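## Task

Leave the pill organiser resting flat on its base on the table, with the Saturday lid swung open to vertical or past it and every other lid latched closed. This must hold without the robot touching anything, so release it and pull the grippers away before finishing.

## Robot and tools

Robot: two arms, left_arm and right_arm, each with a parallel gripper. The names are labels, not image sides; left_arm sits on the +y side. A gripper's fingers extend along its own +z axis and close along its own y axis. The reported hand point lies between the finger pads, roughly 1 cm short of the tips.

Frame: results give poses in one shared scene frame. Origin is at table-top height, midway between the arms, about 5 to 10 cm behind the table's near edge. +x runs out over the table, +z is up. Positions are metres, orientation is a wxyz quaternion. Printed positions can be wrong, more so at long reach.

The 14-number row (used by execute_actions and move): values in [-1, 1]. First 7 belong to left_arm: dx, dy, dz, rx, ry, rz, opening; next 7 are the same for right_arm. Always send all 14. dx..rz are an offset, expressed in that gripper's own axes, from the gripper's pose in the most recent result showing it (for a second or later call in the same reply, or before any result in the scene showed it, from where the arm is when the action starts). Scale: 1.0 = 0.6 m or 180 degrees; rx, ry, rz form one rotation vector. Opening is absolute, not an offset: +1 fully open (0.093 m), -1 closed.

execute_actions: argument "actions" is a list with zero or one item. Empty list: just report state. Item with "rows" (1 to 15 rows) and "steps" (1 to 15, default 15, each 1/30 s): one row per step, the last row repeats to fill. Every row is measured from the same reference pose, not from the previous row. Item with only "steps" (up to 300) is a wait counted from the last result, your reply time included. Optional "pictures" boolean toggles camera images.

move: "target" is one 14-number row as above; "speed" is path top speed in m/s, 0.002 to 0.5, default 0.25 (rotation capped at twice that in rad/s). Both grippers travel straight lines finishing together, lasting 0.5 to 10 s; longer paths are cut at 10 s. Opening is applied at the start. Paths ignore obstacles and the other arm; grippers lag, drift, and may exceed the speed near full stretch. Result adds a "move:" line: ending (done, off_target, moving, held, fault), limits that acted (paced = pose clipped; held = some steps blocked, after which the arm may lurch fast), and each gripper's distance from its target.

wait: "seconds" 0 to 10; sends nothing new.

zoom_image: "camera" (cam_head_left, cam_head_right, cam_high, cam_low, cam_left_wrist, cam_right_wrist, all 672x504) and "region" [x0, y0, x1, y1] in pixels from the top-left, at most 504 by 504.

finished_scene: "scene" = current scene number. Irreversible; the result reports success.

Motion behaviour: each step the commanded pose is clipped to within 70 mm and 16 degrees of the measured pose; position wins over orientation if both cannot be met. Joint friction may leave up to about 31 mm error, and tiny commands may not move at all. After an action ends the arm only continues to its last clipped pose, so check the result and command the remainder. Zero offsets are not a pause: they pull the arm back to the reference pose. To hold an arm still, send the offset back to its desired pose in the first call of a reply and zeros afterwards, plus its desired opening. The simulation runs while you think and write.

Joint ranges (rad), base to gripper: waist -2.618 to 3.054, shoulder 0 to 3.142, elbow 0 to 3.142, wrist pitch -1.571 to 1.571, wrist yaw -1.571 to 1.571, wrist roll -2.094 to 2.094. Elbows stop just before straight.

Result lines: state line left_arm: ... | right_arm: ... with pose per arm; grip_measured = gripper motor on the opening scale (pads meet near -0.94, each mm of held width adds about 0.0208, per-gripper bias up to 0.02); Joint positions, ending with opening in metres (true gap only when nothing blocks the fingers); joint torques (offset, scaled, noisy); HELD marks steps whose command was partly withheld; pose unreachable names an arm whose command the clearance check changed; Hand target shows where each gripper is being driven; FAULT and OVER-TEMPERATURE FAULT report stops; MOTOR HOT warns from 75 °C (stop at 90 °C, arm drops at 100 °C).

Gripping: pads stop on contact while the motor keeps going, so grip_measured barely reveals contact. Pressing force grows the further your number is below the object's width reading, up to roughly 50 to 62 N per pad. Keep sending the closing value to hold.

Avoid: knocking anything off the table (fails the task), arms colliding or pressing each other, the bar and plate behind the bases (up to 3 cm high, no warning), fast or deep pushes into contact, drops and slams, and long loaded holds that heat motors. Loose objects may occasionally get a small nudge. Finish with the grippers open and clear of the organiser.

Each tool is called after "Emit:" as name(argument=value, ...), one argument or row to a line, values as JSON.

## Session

Emit:
execute_actions(
  actions=[],
)

Scene clock: 0.00 s of 4800.00 s.
left_arm: end_effector_position=(+0.3504, +0.2561, +0.3768) grip_measured=+1.000 end_effector_quat_wxyz=(+0.633, -0.166, +0.643, -0.398) | right_arm: end_effector_position=(+0.3213, -0.1458, +0.2524) grip_measured=+1.000 end_effector_quat_wxyz=(-0.132, +0.850, -0.507, +0.058)
Joint positions: left_arm=[-0.05   1.007  0.849  0.249  0.212 -0.824  0.093] | right_arm=[ 0.48   1.763  2.049 -1.54  -0.086 -1.601  0.093]
Joint velocities: left_arm=[ 0.002  0.022 -0.012 -0.037 -0.007 -0.037  0.   ] | right_arm=[-0.002  0.007 -0.012 -0.037 -0.095 -0.037  0.   ]
Joint torques (N m, as the arm reports them, + toward a larger angle): no reading
Motor temperatures (°C, as the motors report them): left_arm=[29 33 32 31 29 28] | right_arm=[30 27 29 31 30 31]
Hand target (left_arm): +0.350, +0.256, +0.377; +0.633, -0.166, +0.643, -0.398
Hand target (right_arm): +0.321, -0.146, +0.252; -0.132, +0.850, -0.507, +0.058

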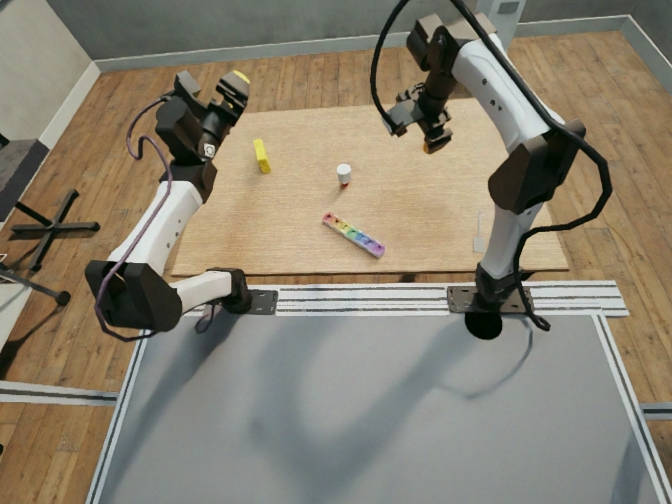

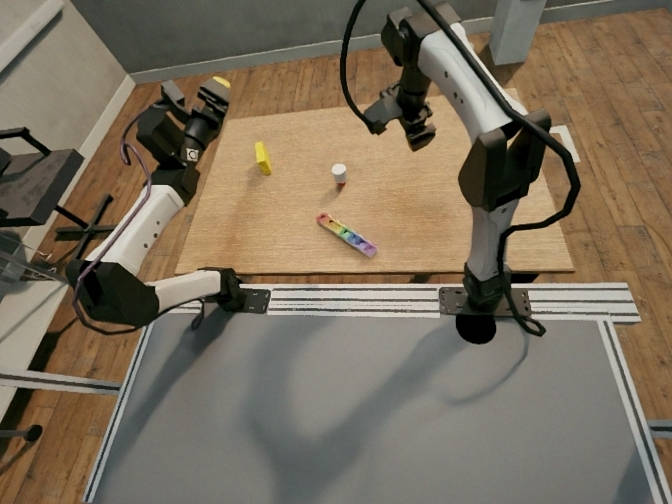

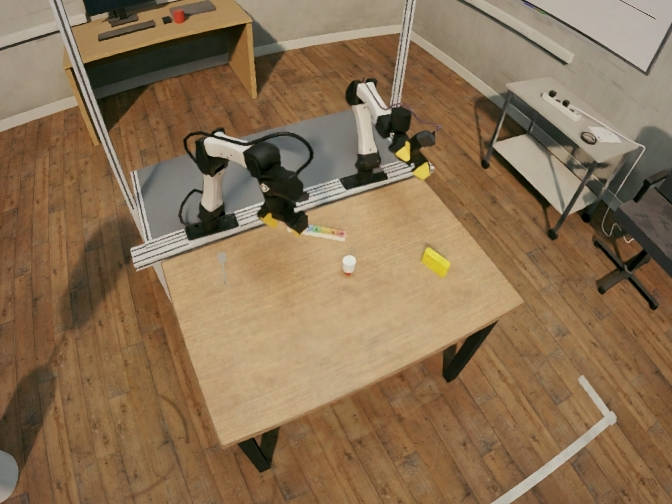

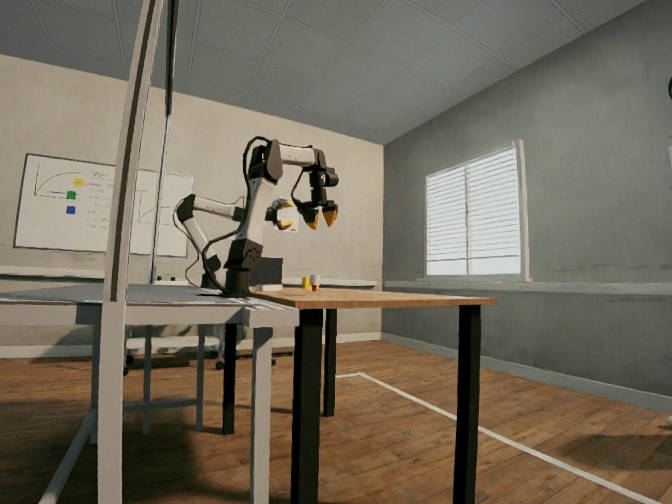

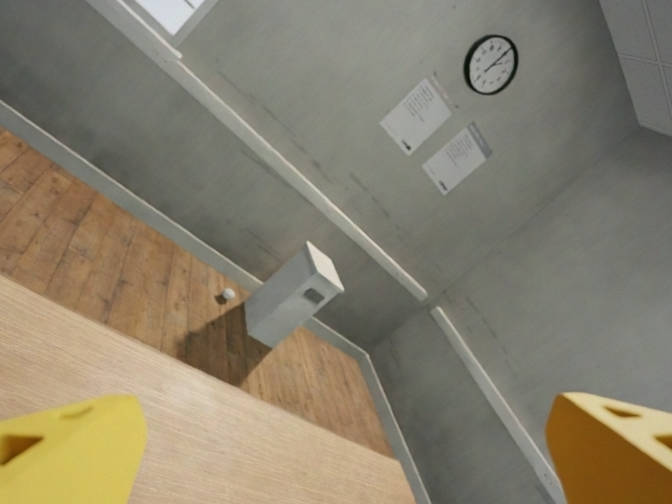

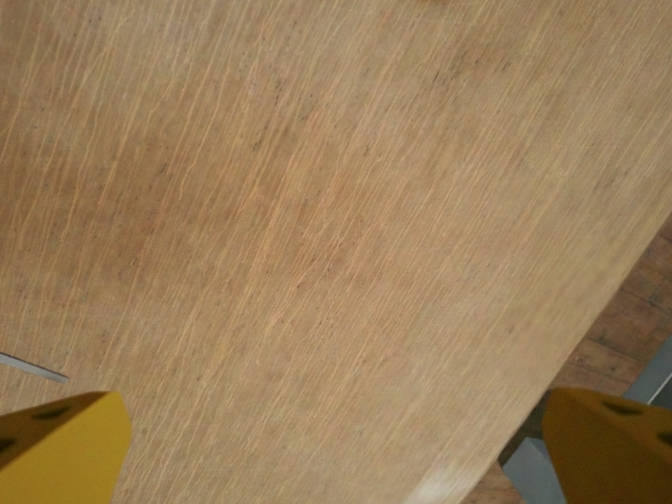

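Emit:
move(
  target=[0.5,0.026,-0.161,0.025,0.508,0.348,0.8,0.002,0.152,0.185,0.155,-0.174,0.444,0],
  speed=0.4,
)

Scene clock: 6.90 s of 4800.00 s.
left_arm: end_effector_position=(+0.2218, +0.0773, +0.1550) grip_measured=+0.802 end_effector_quat_wxyz=(+0.121, +0.488, +0.860, -0.089) | right_arm: end_effector_position=(+0.2778, -0.1687, +0.1176) grip_measured=+0.002 end_effector_quat_wxyz=(+0.435, -0.273, +0.846, +0.144)
Joint positions: left_arm=[-0.716  1.584  1.397 -1.134  0.117  0.253  0.084] | right_arm=[ 0.418  1.001  0.485 -0.081 -0.225 -0.103  0.045]
Joint velocities: left_arm=[-0.017  0.002 -0.017 -0.051 -0.022 -0.11   0.   ] | right_arm=[-0.002 -0.002  0.007 -0.007 -0.066  0.037 -0.001]
Joint torques (N m, as the arm reports them, + toward a larger angle): left_arm=[-0.81 -6.77  9.45  0.86 -0.02 -0.1 ] | right_arm=[ 1.15 -5.25  6.16  2.51  0.04  0.  ]
Motor temperatures (°C, as the motors report them): left_arm=[29 33 34 33 29 28] | right_arm=[30 28 30 32 30 31]
Hand target (left_arm): +0.221, +0.076, +0.153; +0.114, +0.494, +0.858, -0.081
Hand target (right_arm): +0.274, -0.170, +0.116; +0.439, -0.268, +0.845, +0.144
Off the commanded pose (left_arm): 0.006 m, 3 deg.
Off the commanded pose (right_arm): 0.008 m, 1 deg.
After step 90, 0.70 s passed at rest.
move: off_target (left_arm)

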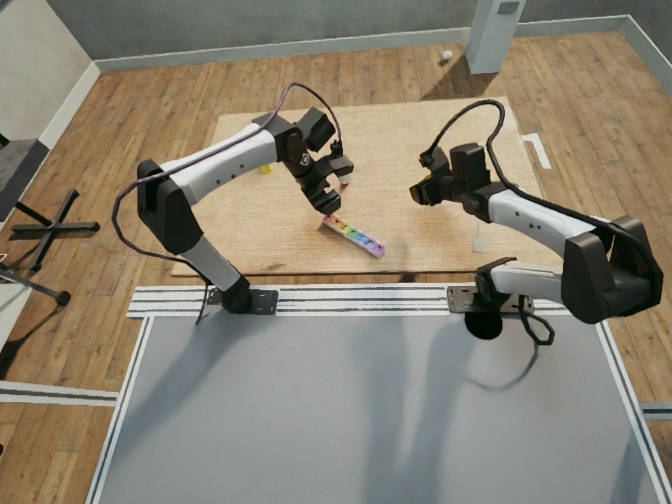

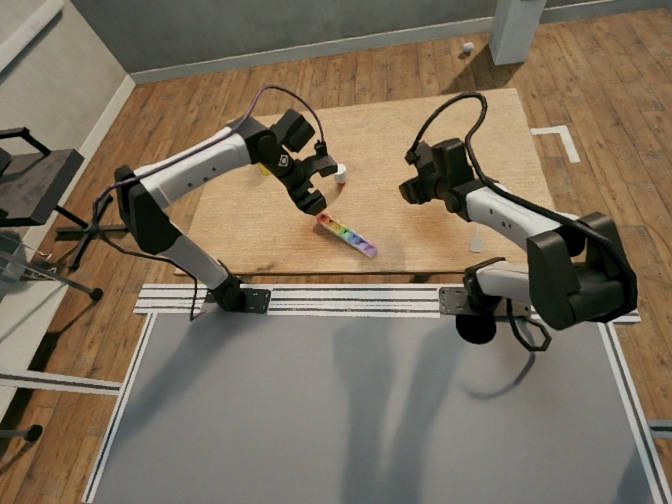

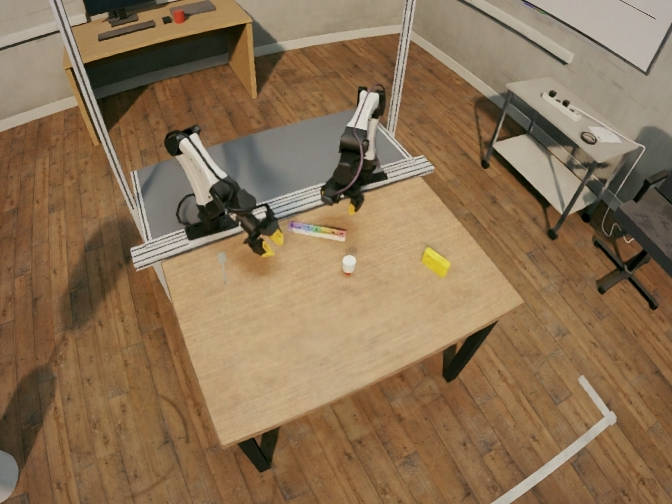

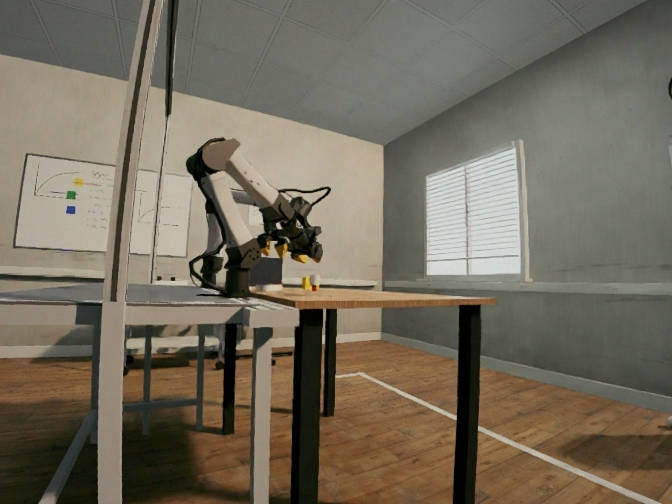

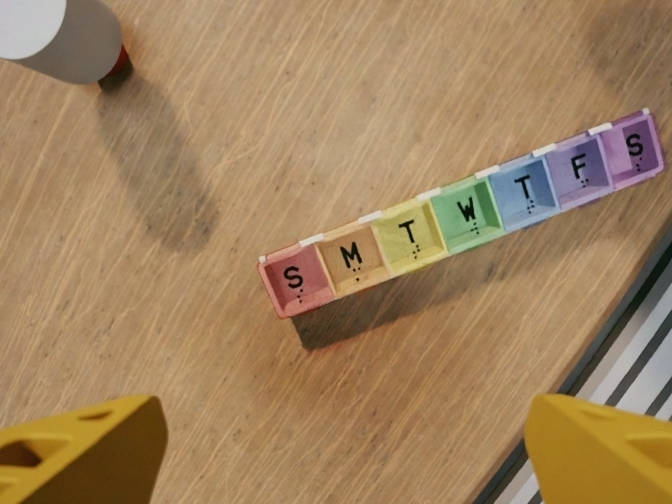

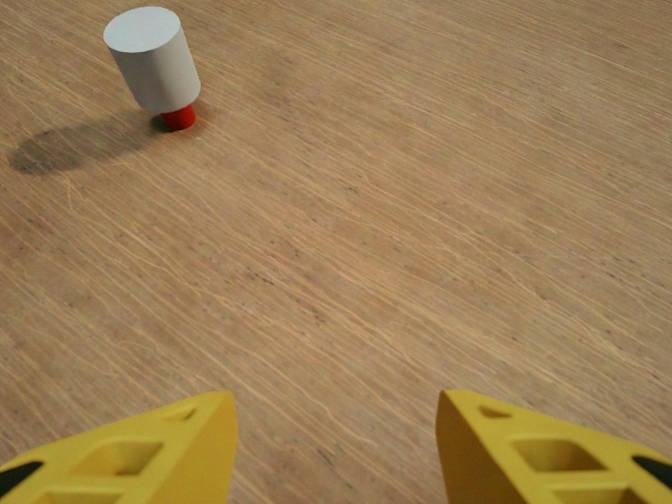

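Emit:
move(
  target=[-0.017,-0.125,0.172,0.16,-0.081,0.35,0.8,0,0,0,0,0,0,0],
  speed=0.35,
)

Scene clock: 10.40 s of 4800.00 s.
left_arm: end_effector_position=(+0.1797, +0.0078, +0.0642) grip_measured=+0.802 end_effector_quat_wxyz=(+0.138, +0.856, +0.422, -0.264) | right_arm: end_effector_position=(+0.2780, -0.1687, +0.1179) grip_measured=+0.002 end_effector_quat_wxyz=(+0.436, -0.272, +0.846, +0.144)
Joint positions: left_arm=[-0.727  1.877  1.286 -0.911  0.604  1.421  0.084] | right_arm=[ 0.418  1.001  0.485 -0.08  -0.224 -0.102  0.045]
Joint velocities: left_arm=[-0.012  0.002  0.002 -0.037  0.007  0.066 -0.002] | right_arm=[ 0.017 -0.017  0.012 -0.007  0.037 -0.022  0.001]
Joint torques (N m, as the arm reports them, + toward a larger angle): left_arm=[-0.6  -8.71  8.71  0.36  0.63 -0.12] | right_arm=[ 0.45 -3.17  7.69  2.4  -0.06 -0.05]
Motor temperatures (°C, as the motors report them): left_arm=[29 33 35 33 29 28] | right_arm=[30 28 30 34 30 31]
Hand target (left_arm): +0.178, +0.003, +0.062; +0.135, +0.858, +0.415, -0.271
Hand target (right_arm): +0.278, -0.169, +0.118; +0.435, -0.273, +0.846, +0.144
Off the commanded pose (left_arm): 0.007 m, 1 deg.
Off the commanded pose (right_arm): 0.000 m, 0 deg.
move: done

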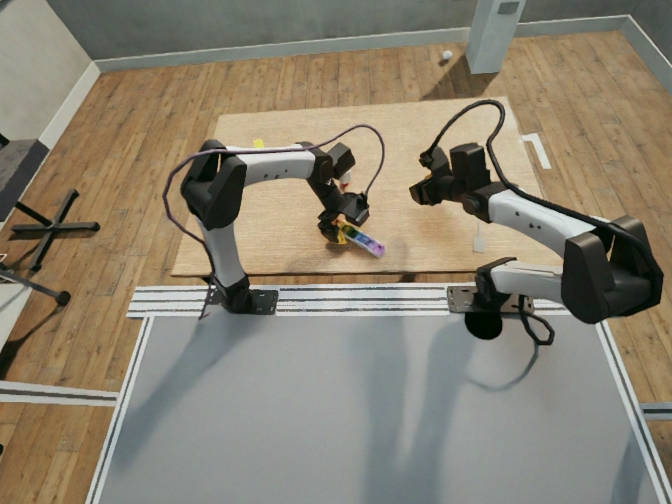

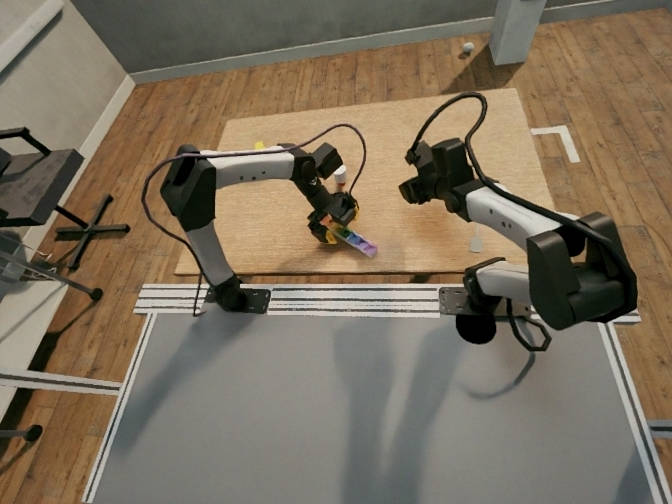

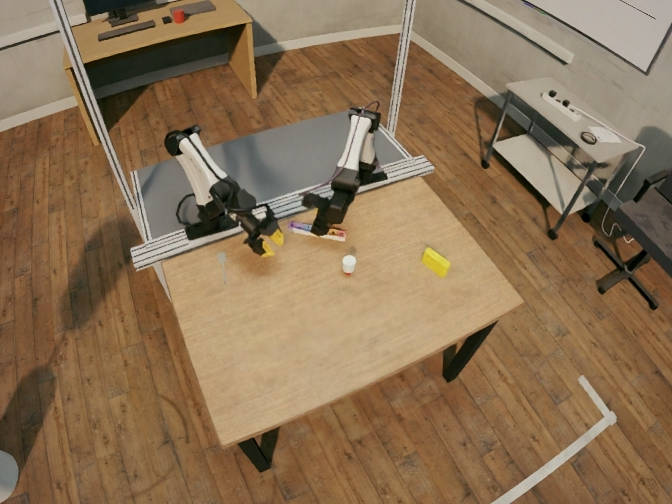

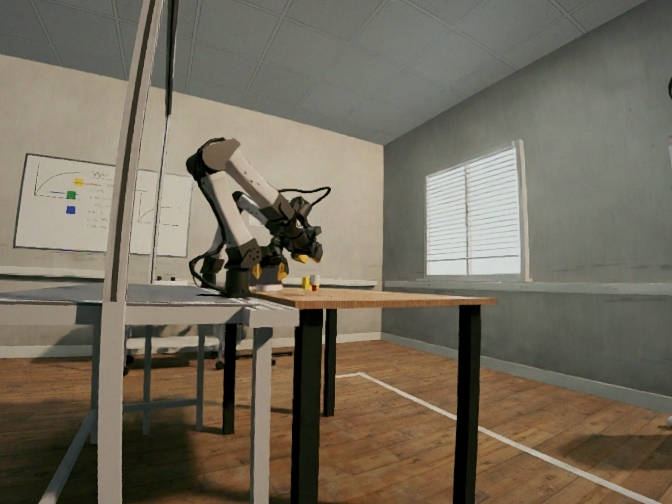

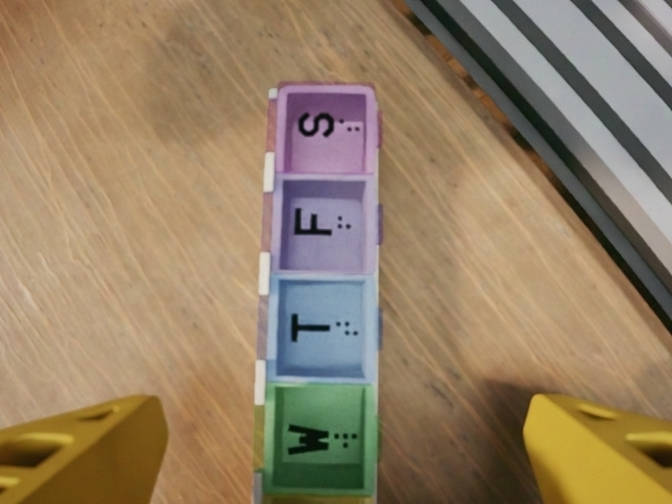

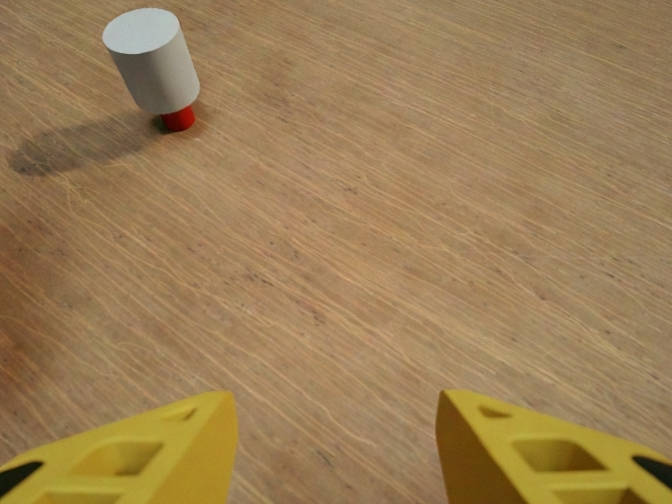

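Emit:
move(
  target=[0.029,0.009,0.066,0,-0.015,0,0.5,0,0,0,0,0,0,0],
  speed=0.08,
)

Scene clock: 12.37 s of 4800.00 s.
left_arm: end_effector_position=(+0.1835, -0.0023, +0.0308) grip_measured=+0.502 end_effector_quat_wxyz=(+0.154, +0.853, +0.416, -0.276) | right_arm: end_effector_position=(+0.2780, -0.1687, +0.1179) grip_measured=+0.002 end_effector_quat_wxyz=(+0.436, -0.272, +0.846, +0.144)
Joint positions: left_arm=[-0.727  1.949  1.223 -0.754  0.638  1.421  0.069] | right_arm=[ 0.418  1.001  0.485 -0.08  -0.224 -0.102  0.045]
Joint velocities: left_arm=[-0.002  0.017 -0.002 -0.051 -0.022  0.007  0.001] | right_arm=[-0.002 -0.002 -0.012 -0.022 -0.066  0.037 -0.002]
Joint torques (N m, as the arm reports them, + toward a larger angle): left_arm=[-0.41 -9.76  5.71  0.8   0.61 -0.28] | right_arm=[ 0.54 -3.26  7.73  2.43 -0.01 -0.03]
Motor temperatures (°C, as the motors report them): left_arm=[29 34 35 33 29 28] | right_arm=[30 28 31 34 30 31]
Hand target (left_arm): +0.180, -0.002, +0.022; +0.148, +0.850, +0.419, -0.284
Hand target (right_arm): +0.278, -0.169, +0.118; +0.436, -0.272, +0.846, +0.144
Off the commanded pose (left_arm): 0.010 m, 1 deg.
Off the commanded pose (right_arm): 0.000 m, 0 deg.
move: done

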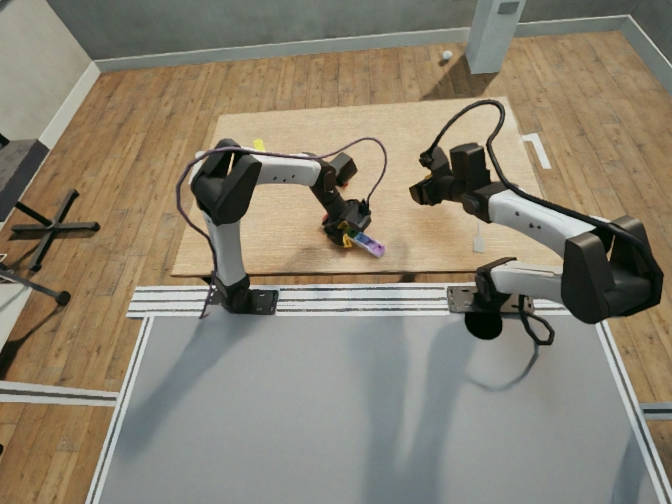

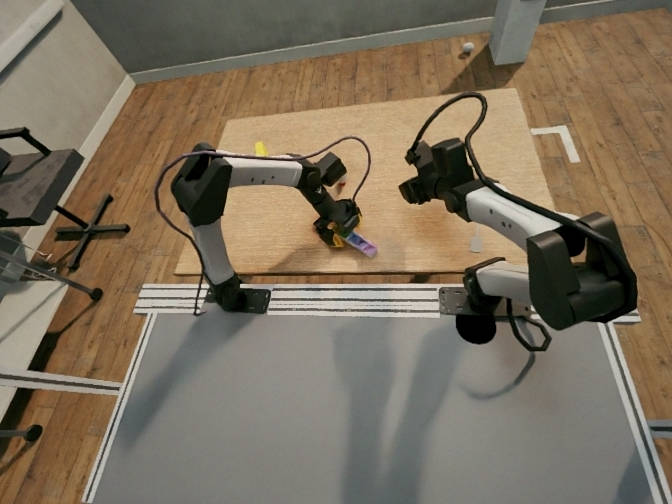

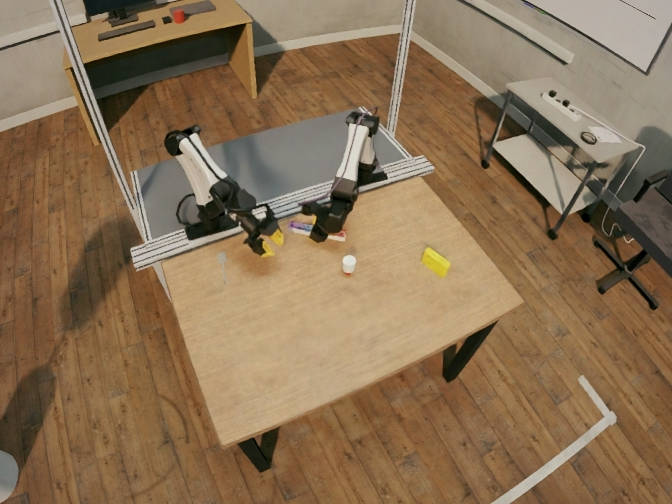

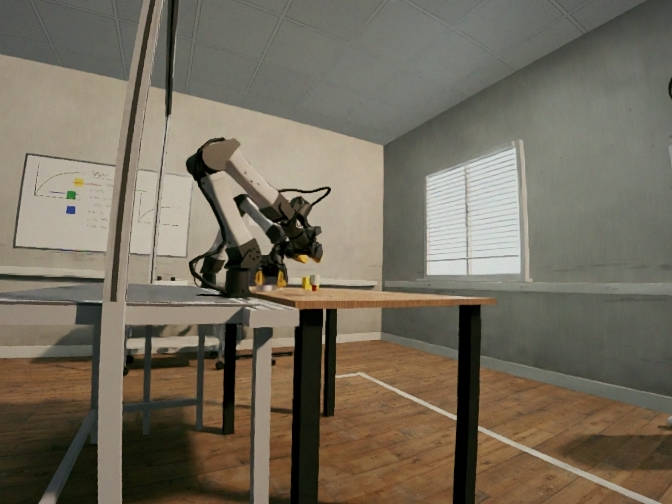

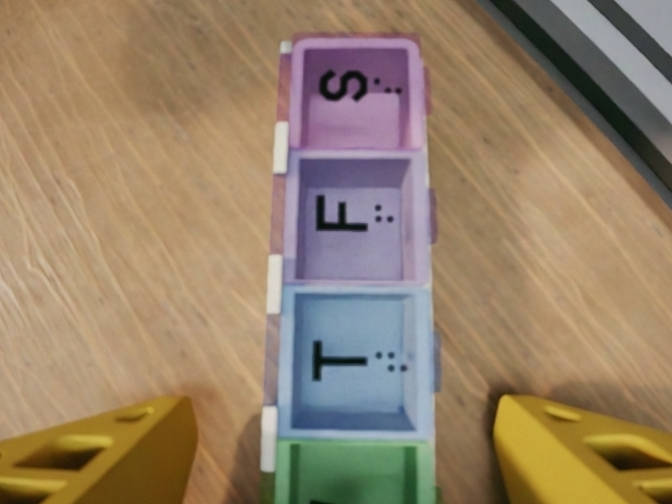

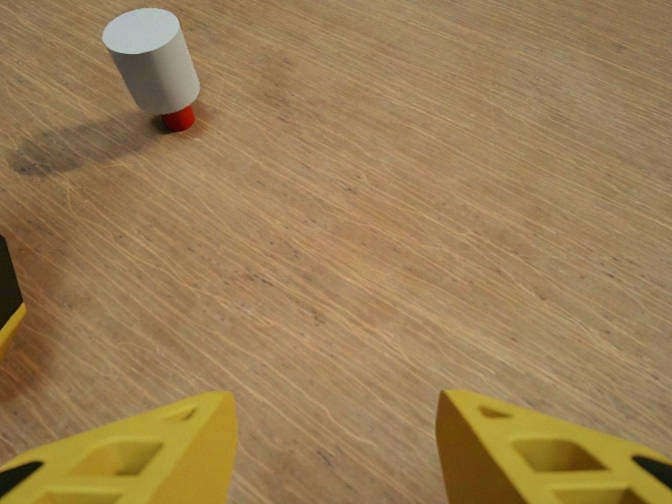

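Emit:
execute_actions(
  actions=[
    {"rows":[[0.01,-0.006,0.014,0.008,0,0,0.3,0,0,0,0,0,0,0],[0.012,-0.007,0.017,0.009,0,0,0.2,0,0,0,0,0,0,0],[0.014,-0.008,0.019,0.01,0,0,0.1,0,0,0,0,0,0,0],[0.014,-0.008,0.019,0.01,0,0,0.05,0,0,0,0,0,0,0],[0.014,-0.008,0.019,0.01,0,0,0,0,0,0,0,0,0,0],[0.014,-0.008,0.019,0.01,0,0,-0.05,0,0,0,0,0,0,0],[0.014,-0.008,0.019,0.01,0,0,-0.1,0,0,0,0,0,0,0],[0.014,-0.008,0.019,0.01,0,0,-0.15,0,0,0,0,0,0,0],[0.014,-0.008,0.019,0.01,0,0,-0.2,0,0,0,0,0,0,0],[0.014,-0.008,0.019,0.01,0,0,-0.25,0,0,0,0,0,0,0],[0.014,-0.008,0.019,0.01,0,0,-0.3,0,0,0,0,0,0,0],[0.014,-0.008,0.019,0.01,0,0,-0.37,0,0,0,0,0,0,0],[0.014,-0.008,0.019,0.01,0,0,-0.44,0,0,0,0,0,0,0]]},
  ],
)

Scene clock: 13.73 s of 4800.00 s.
left_arm: end_effector_position=(+0.1830, -0.0019, +0.0260) grip_measured=-0.371 end_effector_quat_wxyz=(+0.150, +0.856, +0.410, -0.278) | right_arm: end_effector_position=(+0.2780, -0.1687, +0.1179) grip_measured=+0.002 end_effector_quat_wxyz=(+0.436, -0.272, +0.846, +0.144)
Joint positions: left_arm=[-0.727  1.964  1.223 -0.752  0.639  1.437  0.027] | right_arm=[ 0.418  1.001  0.485 -0.08  -0.224 -0.102  0.045]
Joint velocities: left_arm=[-0.017  0.007 -0.007  0.022  0.022  0.007  0.001] | right_arm=[ 0.007 -0.007  0.007  0.007  0.007 -0.007 -0.   ]
Joint torques (N m, as the arm reports them, + toward a larger angle): left_arm=[-0.18 -9.17  5.97  0.57  0.54 -0.12] | right_arm=[ 0.58 -3.14  7.61  2.4   0.   -0.04]
Motor temperatures (°C, as the motors report them): left_arm=[29 34 35 33 29 28] | right_arm=[30 28 31 35 30 31]
Hand target (left_arm): +0.180, +0.000, +0.017; +0.140, +0.855, +0.412, -0.283
Hand target (right_arm): +0.278, -0.169, +0.118; +0.436, -0.272, +0.846, +0.144
Off the commanded pose (left_arm): 0.010 m, 1 deg.
Off the commanded pose (right_arm): 0.000 m, 0 deg.
Steps of this call (steps 1 to 26: nothing new was sent; steps 27 to 41: all 15 steps of this action). Readings (end_effector_position):
27: left_arm (+0.1837, -0.0027, +0.0309) | right_arm (+0.2780, -0.1687, +0.1179)
28: left_arm (+0.1837, -0.0026, +0.0306) | right_arm (+0.2780, -0.1687, +0.1179)
30: left_arm (+0.1835, -0.0024, +0.0292) | right_arm (+0.2780, -0.1687, +0.1179)
34: left_arm (+0.1830, -0.0019, +0.0261) | right_arm (+0.2780, -0.1687, +0.1179)
41: the state above

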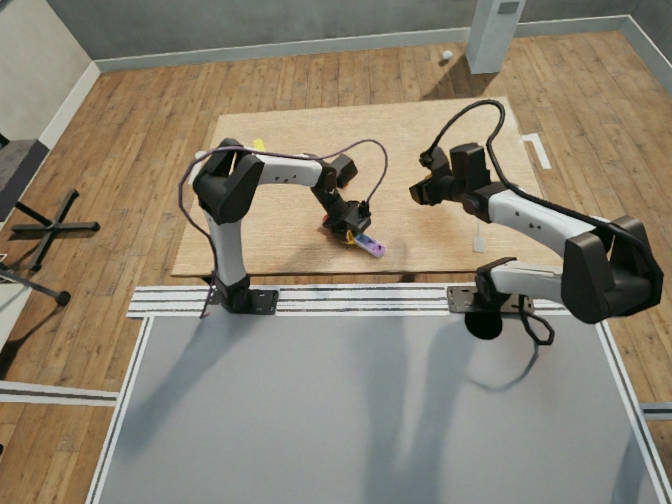

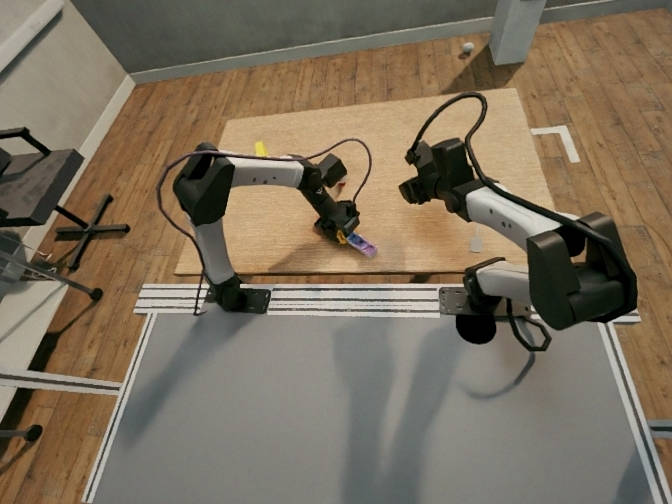

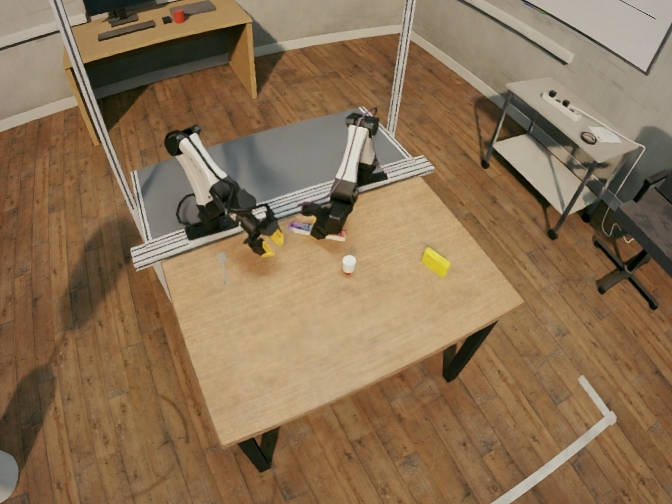

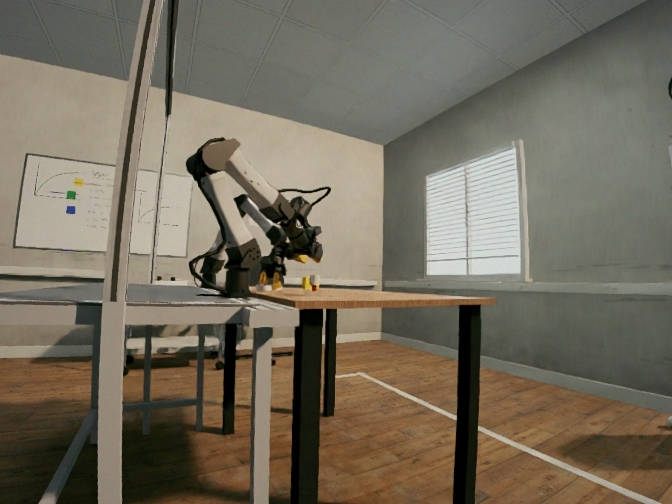

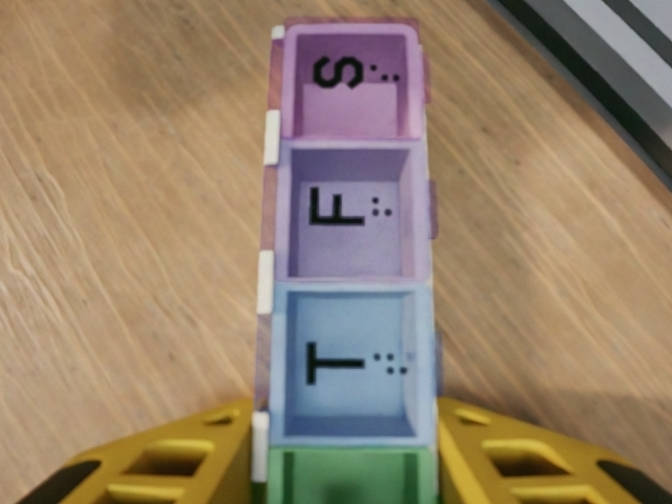

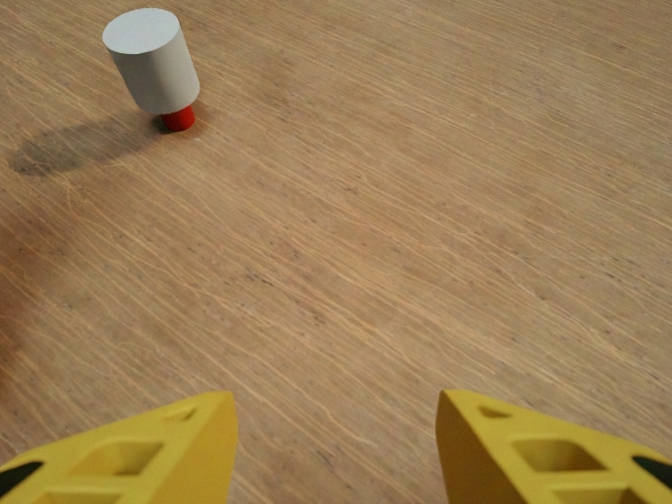

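Emit:
move(
  target=[0.023,-0.022,-0.07,-0.276,0.013,-0.369,-0.44,0.05,0.05,0.035,-0.042,0,-0.03,0],
  speed=0.3,
)

Scene clock: 18.10 s of 4800.00 s.
left_arm: end_effector_position=(+0.1962, +0.0323, +0.0505) grip_measured=-0.371 end_effector_quat_wxyz=(+0.295, +0.373, +0.873, -0.112) | right_arm: end_effector_position=(+0.2661, -0.1452, +0.0952) grip_measured=+0.002 end_effector_quat_wxyz=(+0.438, -0.332, +0.816, +0.178)
Joint positions: left_arm=[-0.989  1.481  0.724 -0.218 -0.149 -0.184  0.027] | right_arm=[ 0.461  1.066  0.395  0.097 -0.309 -0.164  0.045]
Joint velocities: left_arm=[-0.002  0.012 -0.017 -0.022  0.022 -0.037 -0.   ] | right_arm=[ 0.002 -0.012  0.017  0.007 -0.007  0.007 -0.   ]
Joint torques (N m, as the arm reports them, + toward a larger angle): left_arm=[-0.76 -7.53  7.8   1.65 -0.29 -0.27] | right_arm=[ 1.1  -1.7   5.96  2.52 -0.08 -0.15]
Motor temperatures (°C, as the motors report them): left_arm=[29 35 35 33 29 28] | right_arm=[30 28 31 36 30 31]
Hand target (left_arm): +0.193, +0.034, +0.050; +0.293, +0.374, +0.874, -0.106
Hand target (right_arm): +0.260, -0.145, +0.082; +0.422, -0.340, +0.821, +0.178
Off the commanded pose (left_arm): 0.003 m, 1 deg.
Off the commanded pose (right_arm): 0.015 m, 2 deg.
move: off_target (right_arm)

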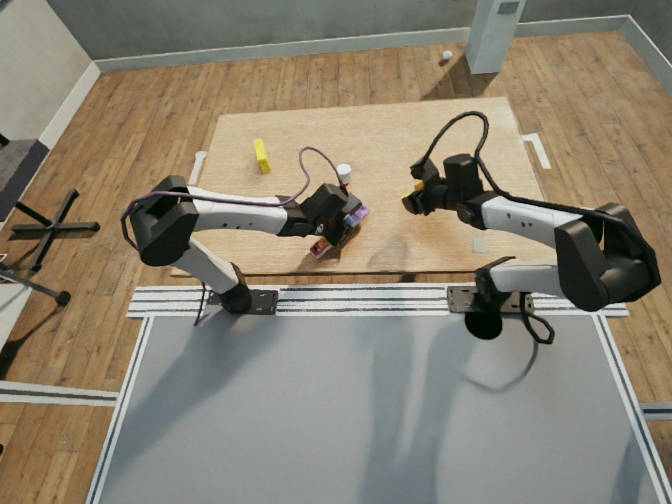

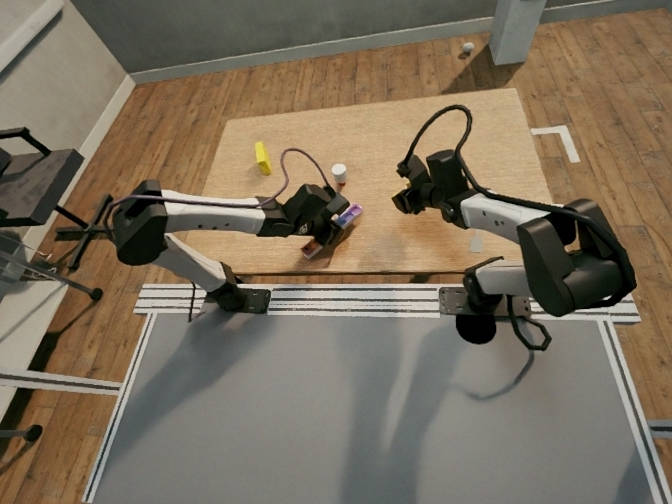

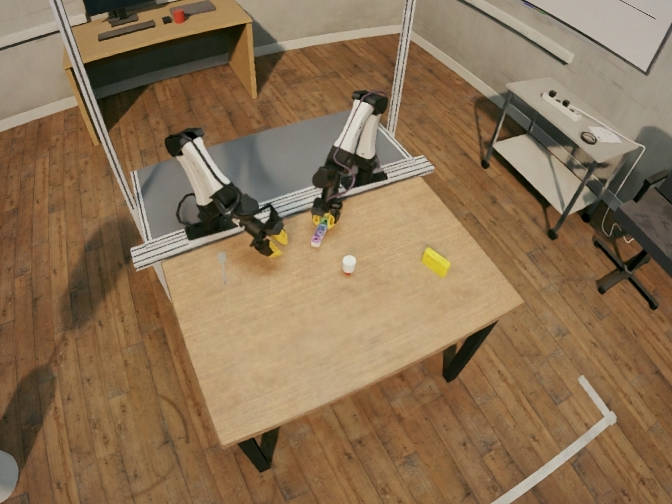

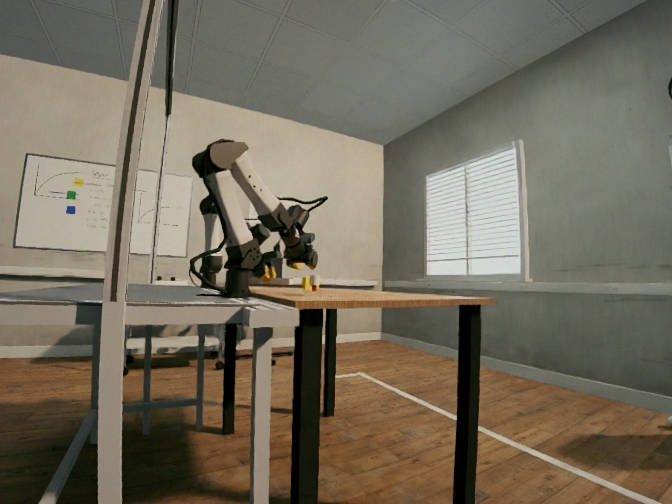

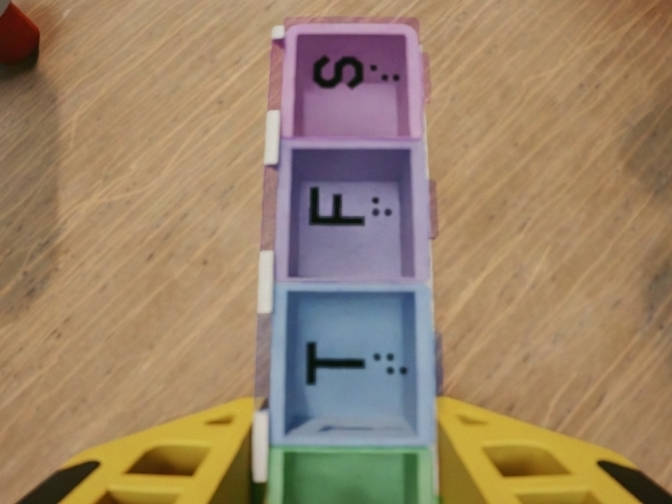

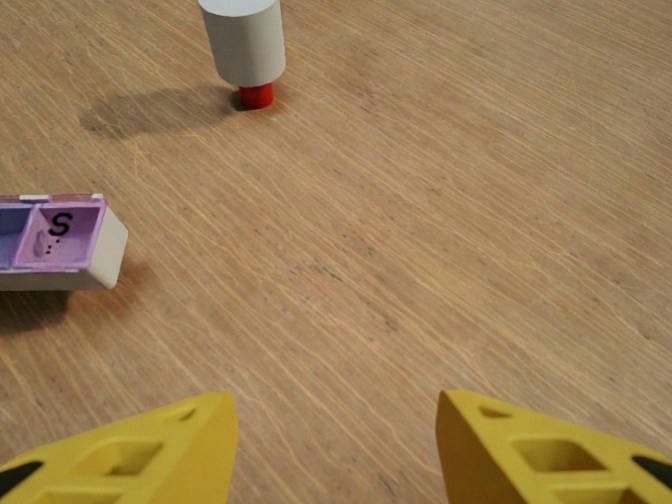

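Emit:
execute_actions(
  actions=[],
)

Scene clock: 20.60 s of 4800.00 s.
left_arm: end_effector_position=(+0.1964, +0.0325, +0.0505) grip_measured=-0.371 end_effector_quat_wxyz=(+0.295, +0.371, +0.873, -0.112) | right_arm: end_effector_position=(+0.2662, -0.1452, +0.0953) grip_measured=+0.002 end_effector_quat_wxyz=(+0.438, -0.332, +0.816, +0.178)
Joint positions: left_arm=[-0.989  1.481  0.724 -0.218 -0.151 -0.186  0.027] | right_arm=[ 0.461  1.066  0.395  0.098 -0.309 -0.164  0.045]
Joint velocities: left_arm=[-0.007 -0.007  0.007 -0.081 -0.022 -0.037 -0.   ] | right_arm=[ 0.007  0.002 -0.007  0.022 -0.037  0.022  0.001]
Joint torques (N m, as the arm reports them, + toward a larger angle): left_arm=[-0.78 -7.29  7.93  1.71 -0.29 -0.25] | right_arm=[ 1.   -1.65  5.98  2.5  -0.11 -0.1 ]
Motor temperatures (°C, as the motors report them): left_arm=[29 35 35 33 29 28] | right_arm=[30 28 31 36 30 31]
Hand target (left_arm): +0.193, +0.034, +0.050; +0.293, +0.374, +0.874, -0.106
Hand target (right_arm): +0.260, -0.145, +0.082; +0.422, -0.340, +0.821, +0.178
Off the commanded pose (left_arm): 0.003 m, 1 deg.
Off the commanded pose (right_arm): 0.015 m, 2 deg.
Steps of this call (steps 1 to 75: nothing new was sent). Readings (end_effector_position):
1: left_arm (+0.1963, +0.0323, +0.0505) | right_arm (+0.2662, -0.1452, +0.0953)
2: left_arm (+0.1963, +0.0324, +0.0505) | right_arm (+0.2662, -0.1452, +0.0953)
4: left_arm (+0.1964, +0.0324, +0.0505) | right_arm (+0.2662, -0.1452, +0.0953)
8: left_arm (+0.1963, +0.0325, +0.0505) | right_arm (+0.2662, -0.1452, +0.0953)
75: the state above

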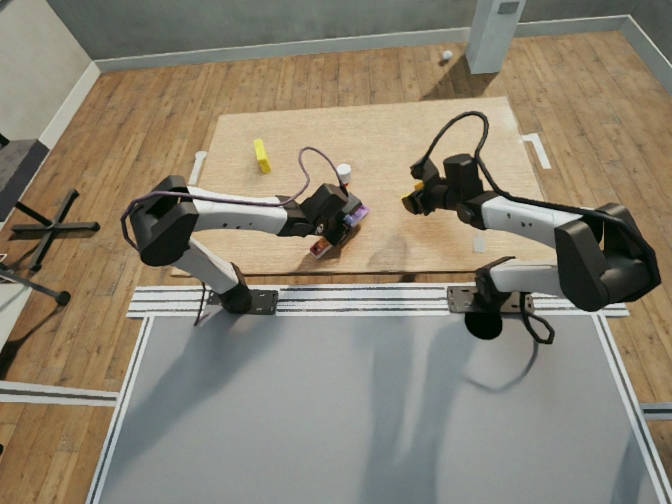

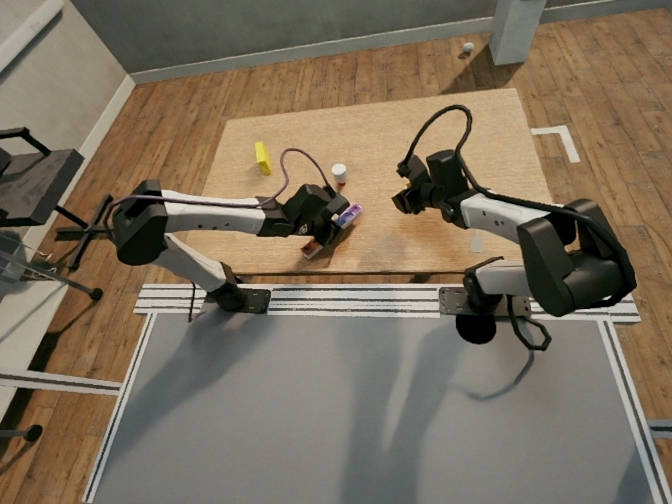

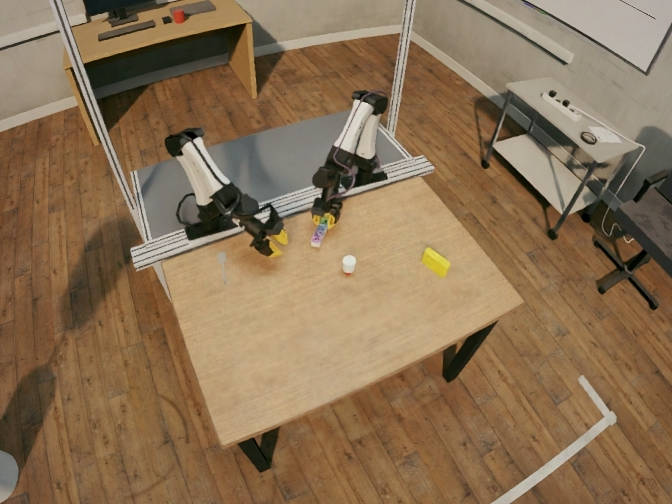

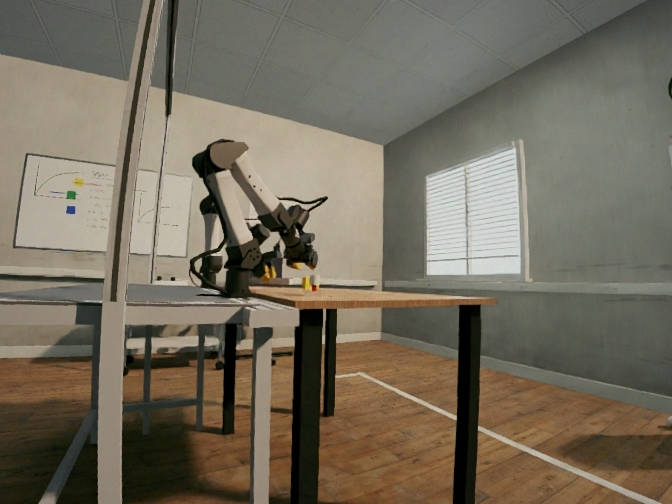

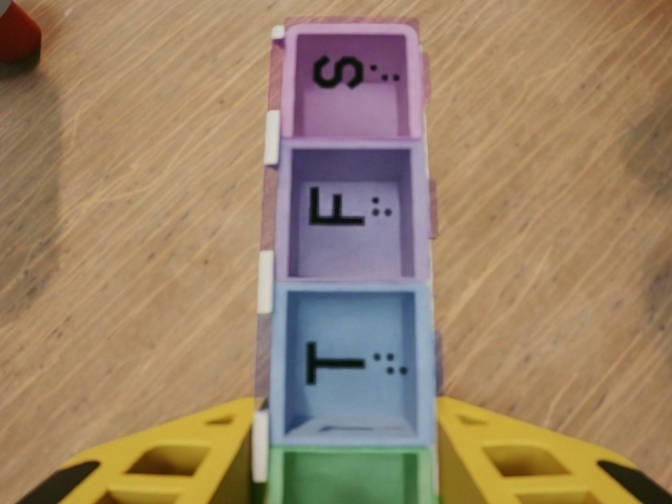

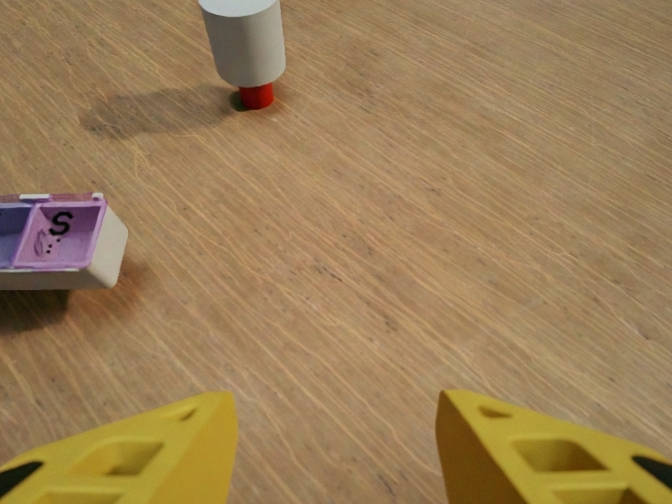

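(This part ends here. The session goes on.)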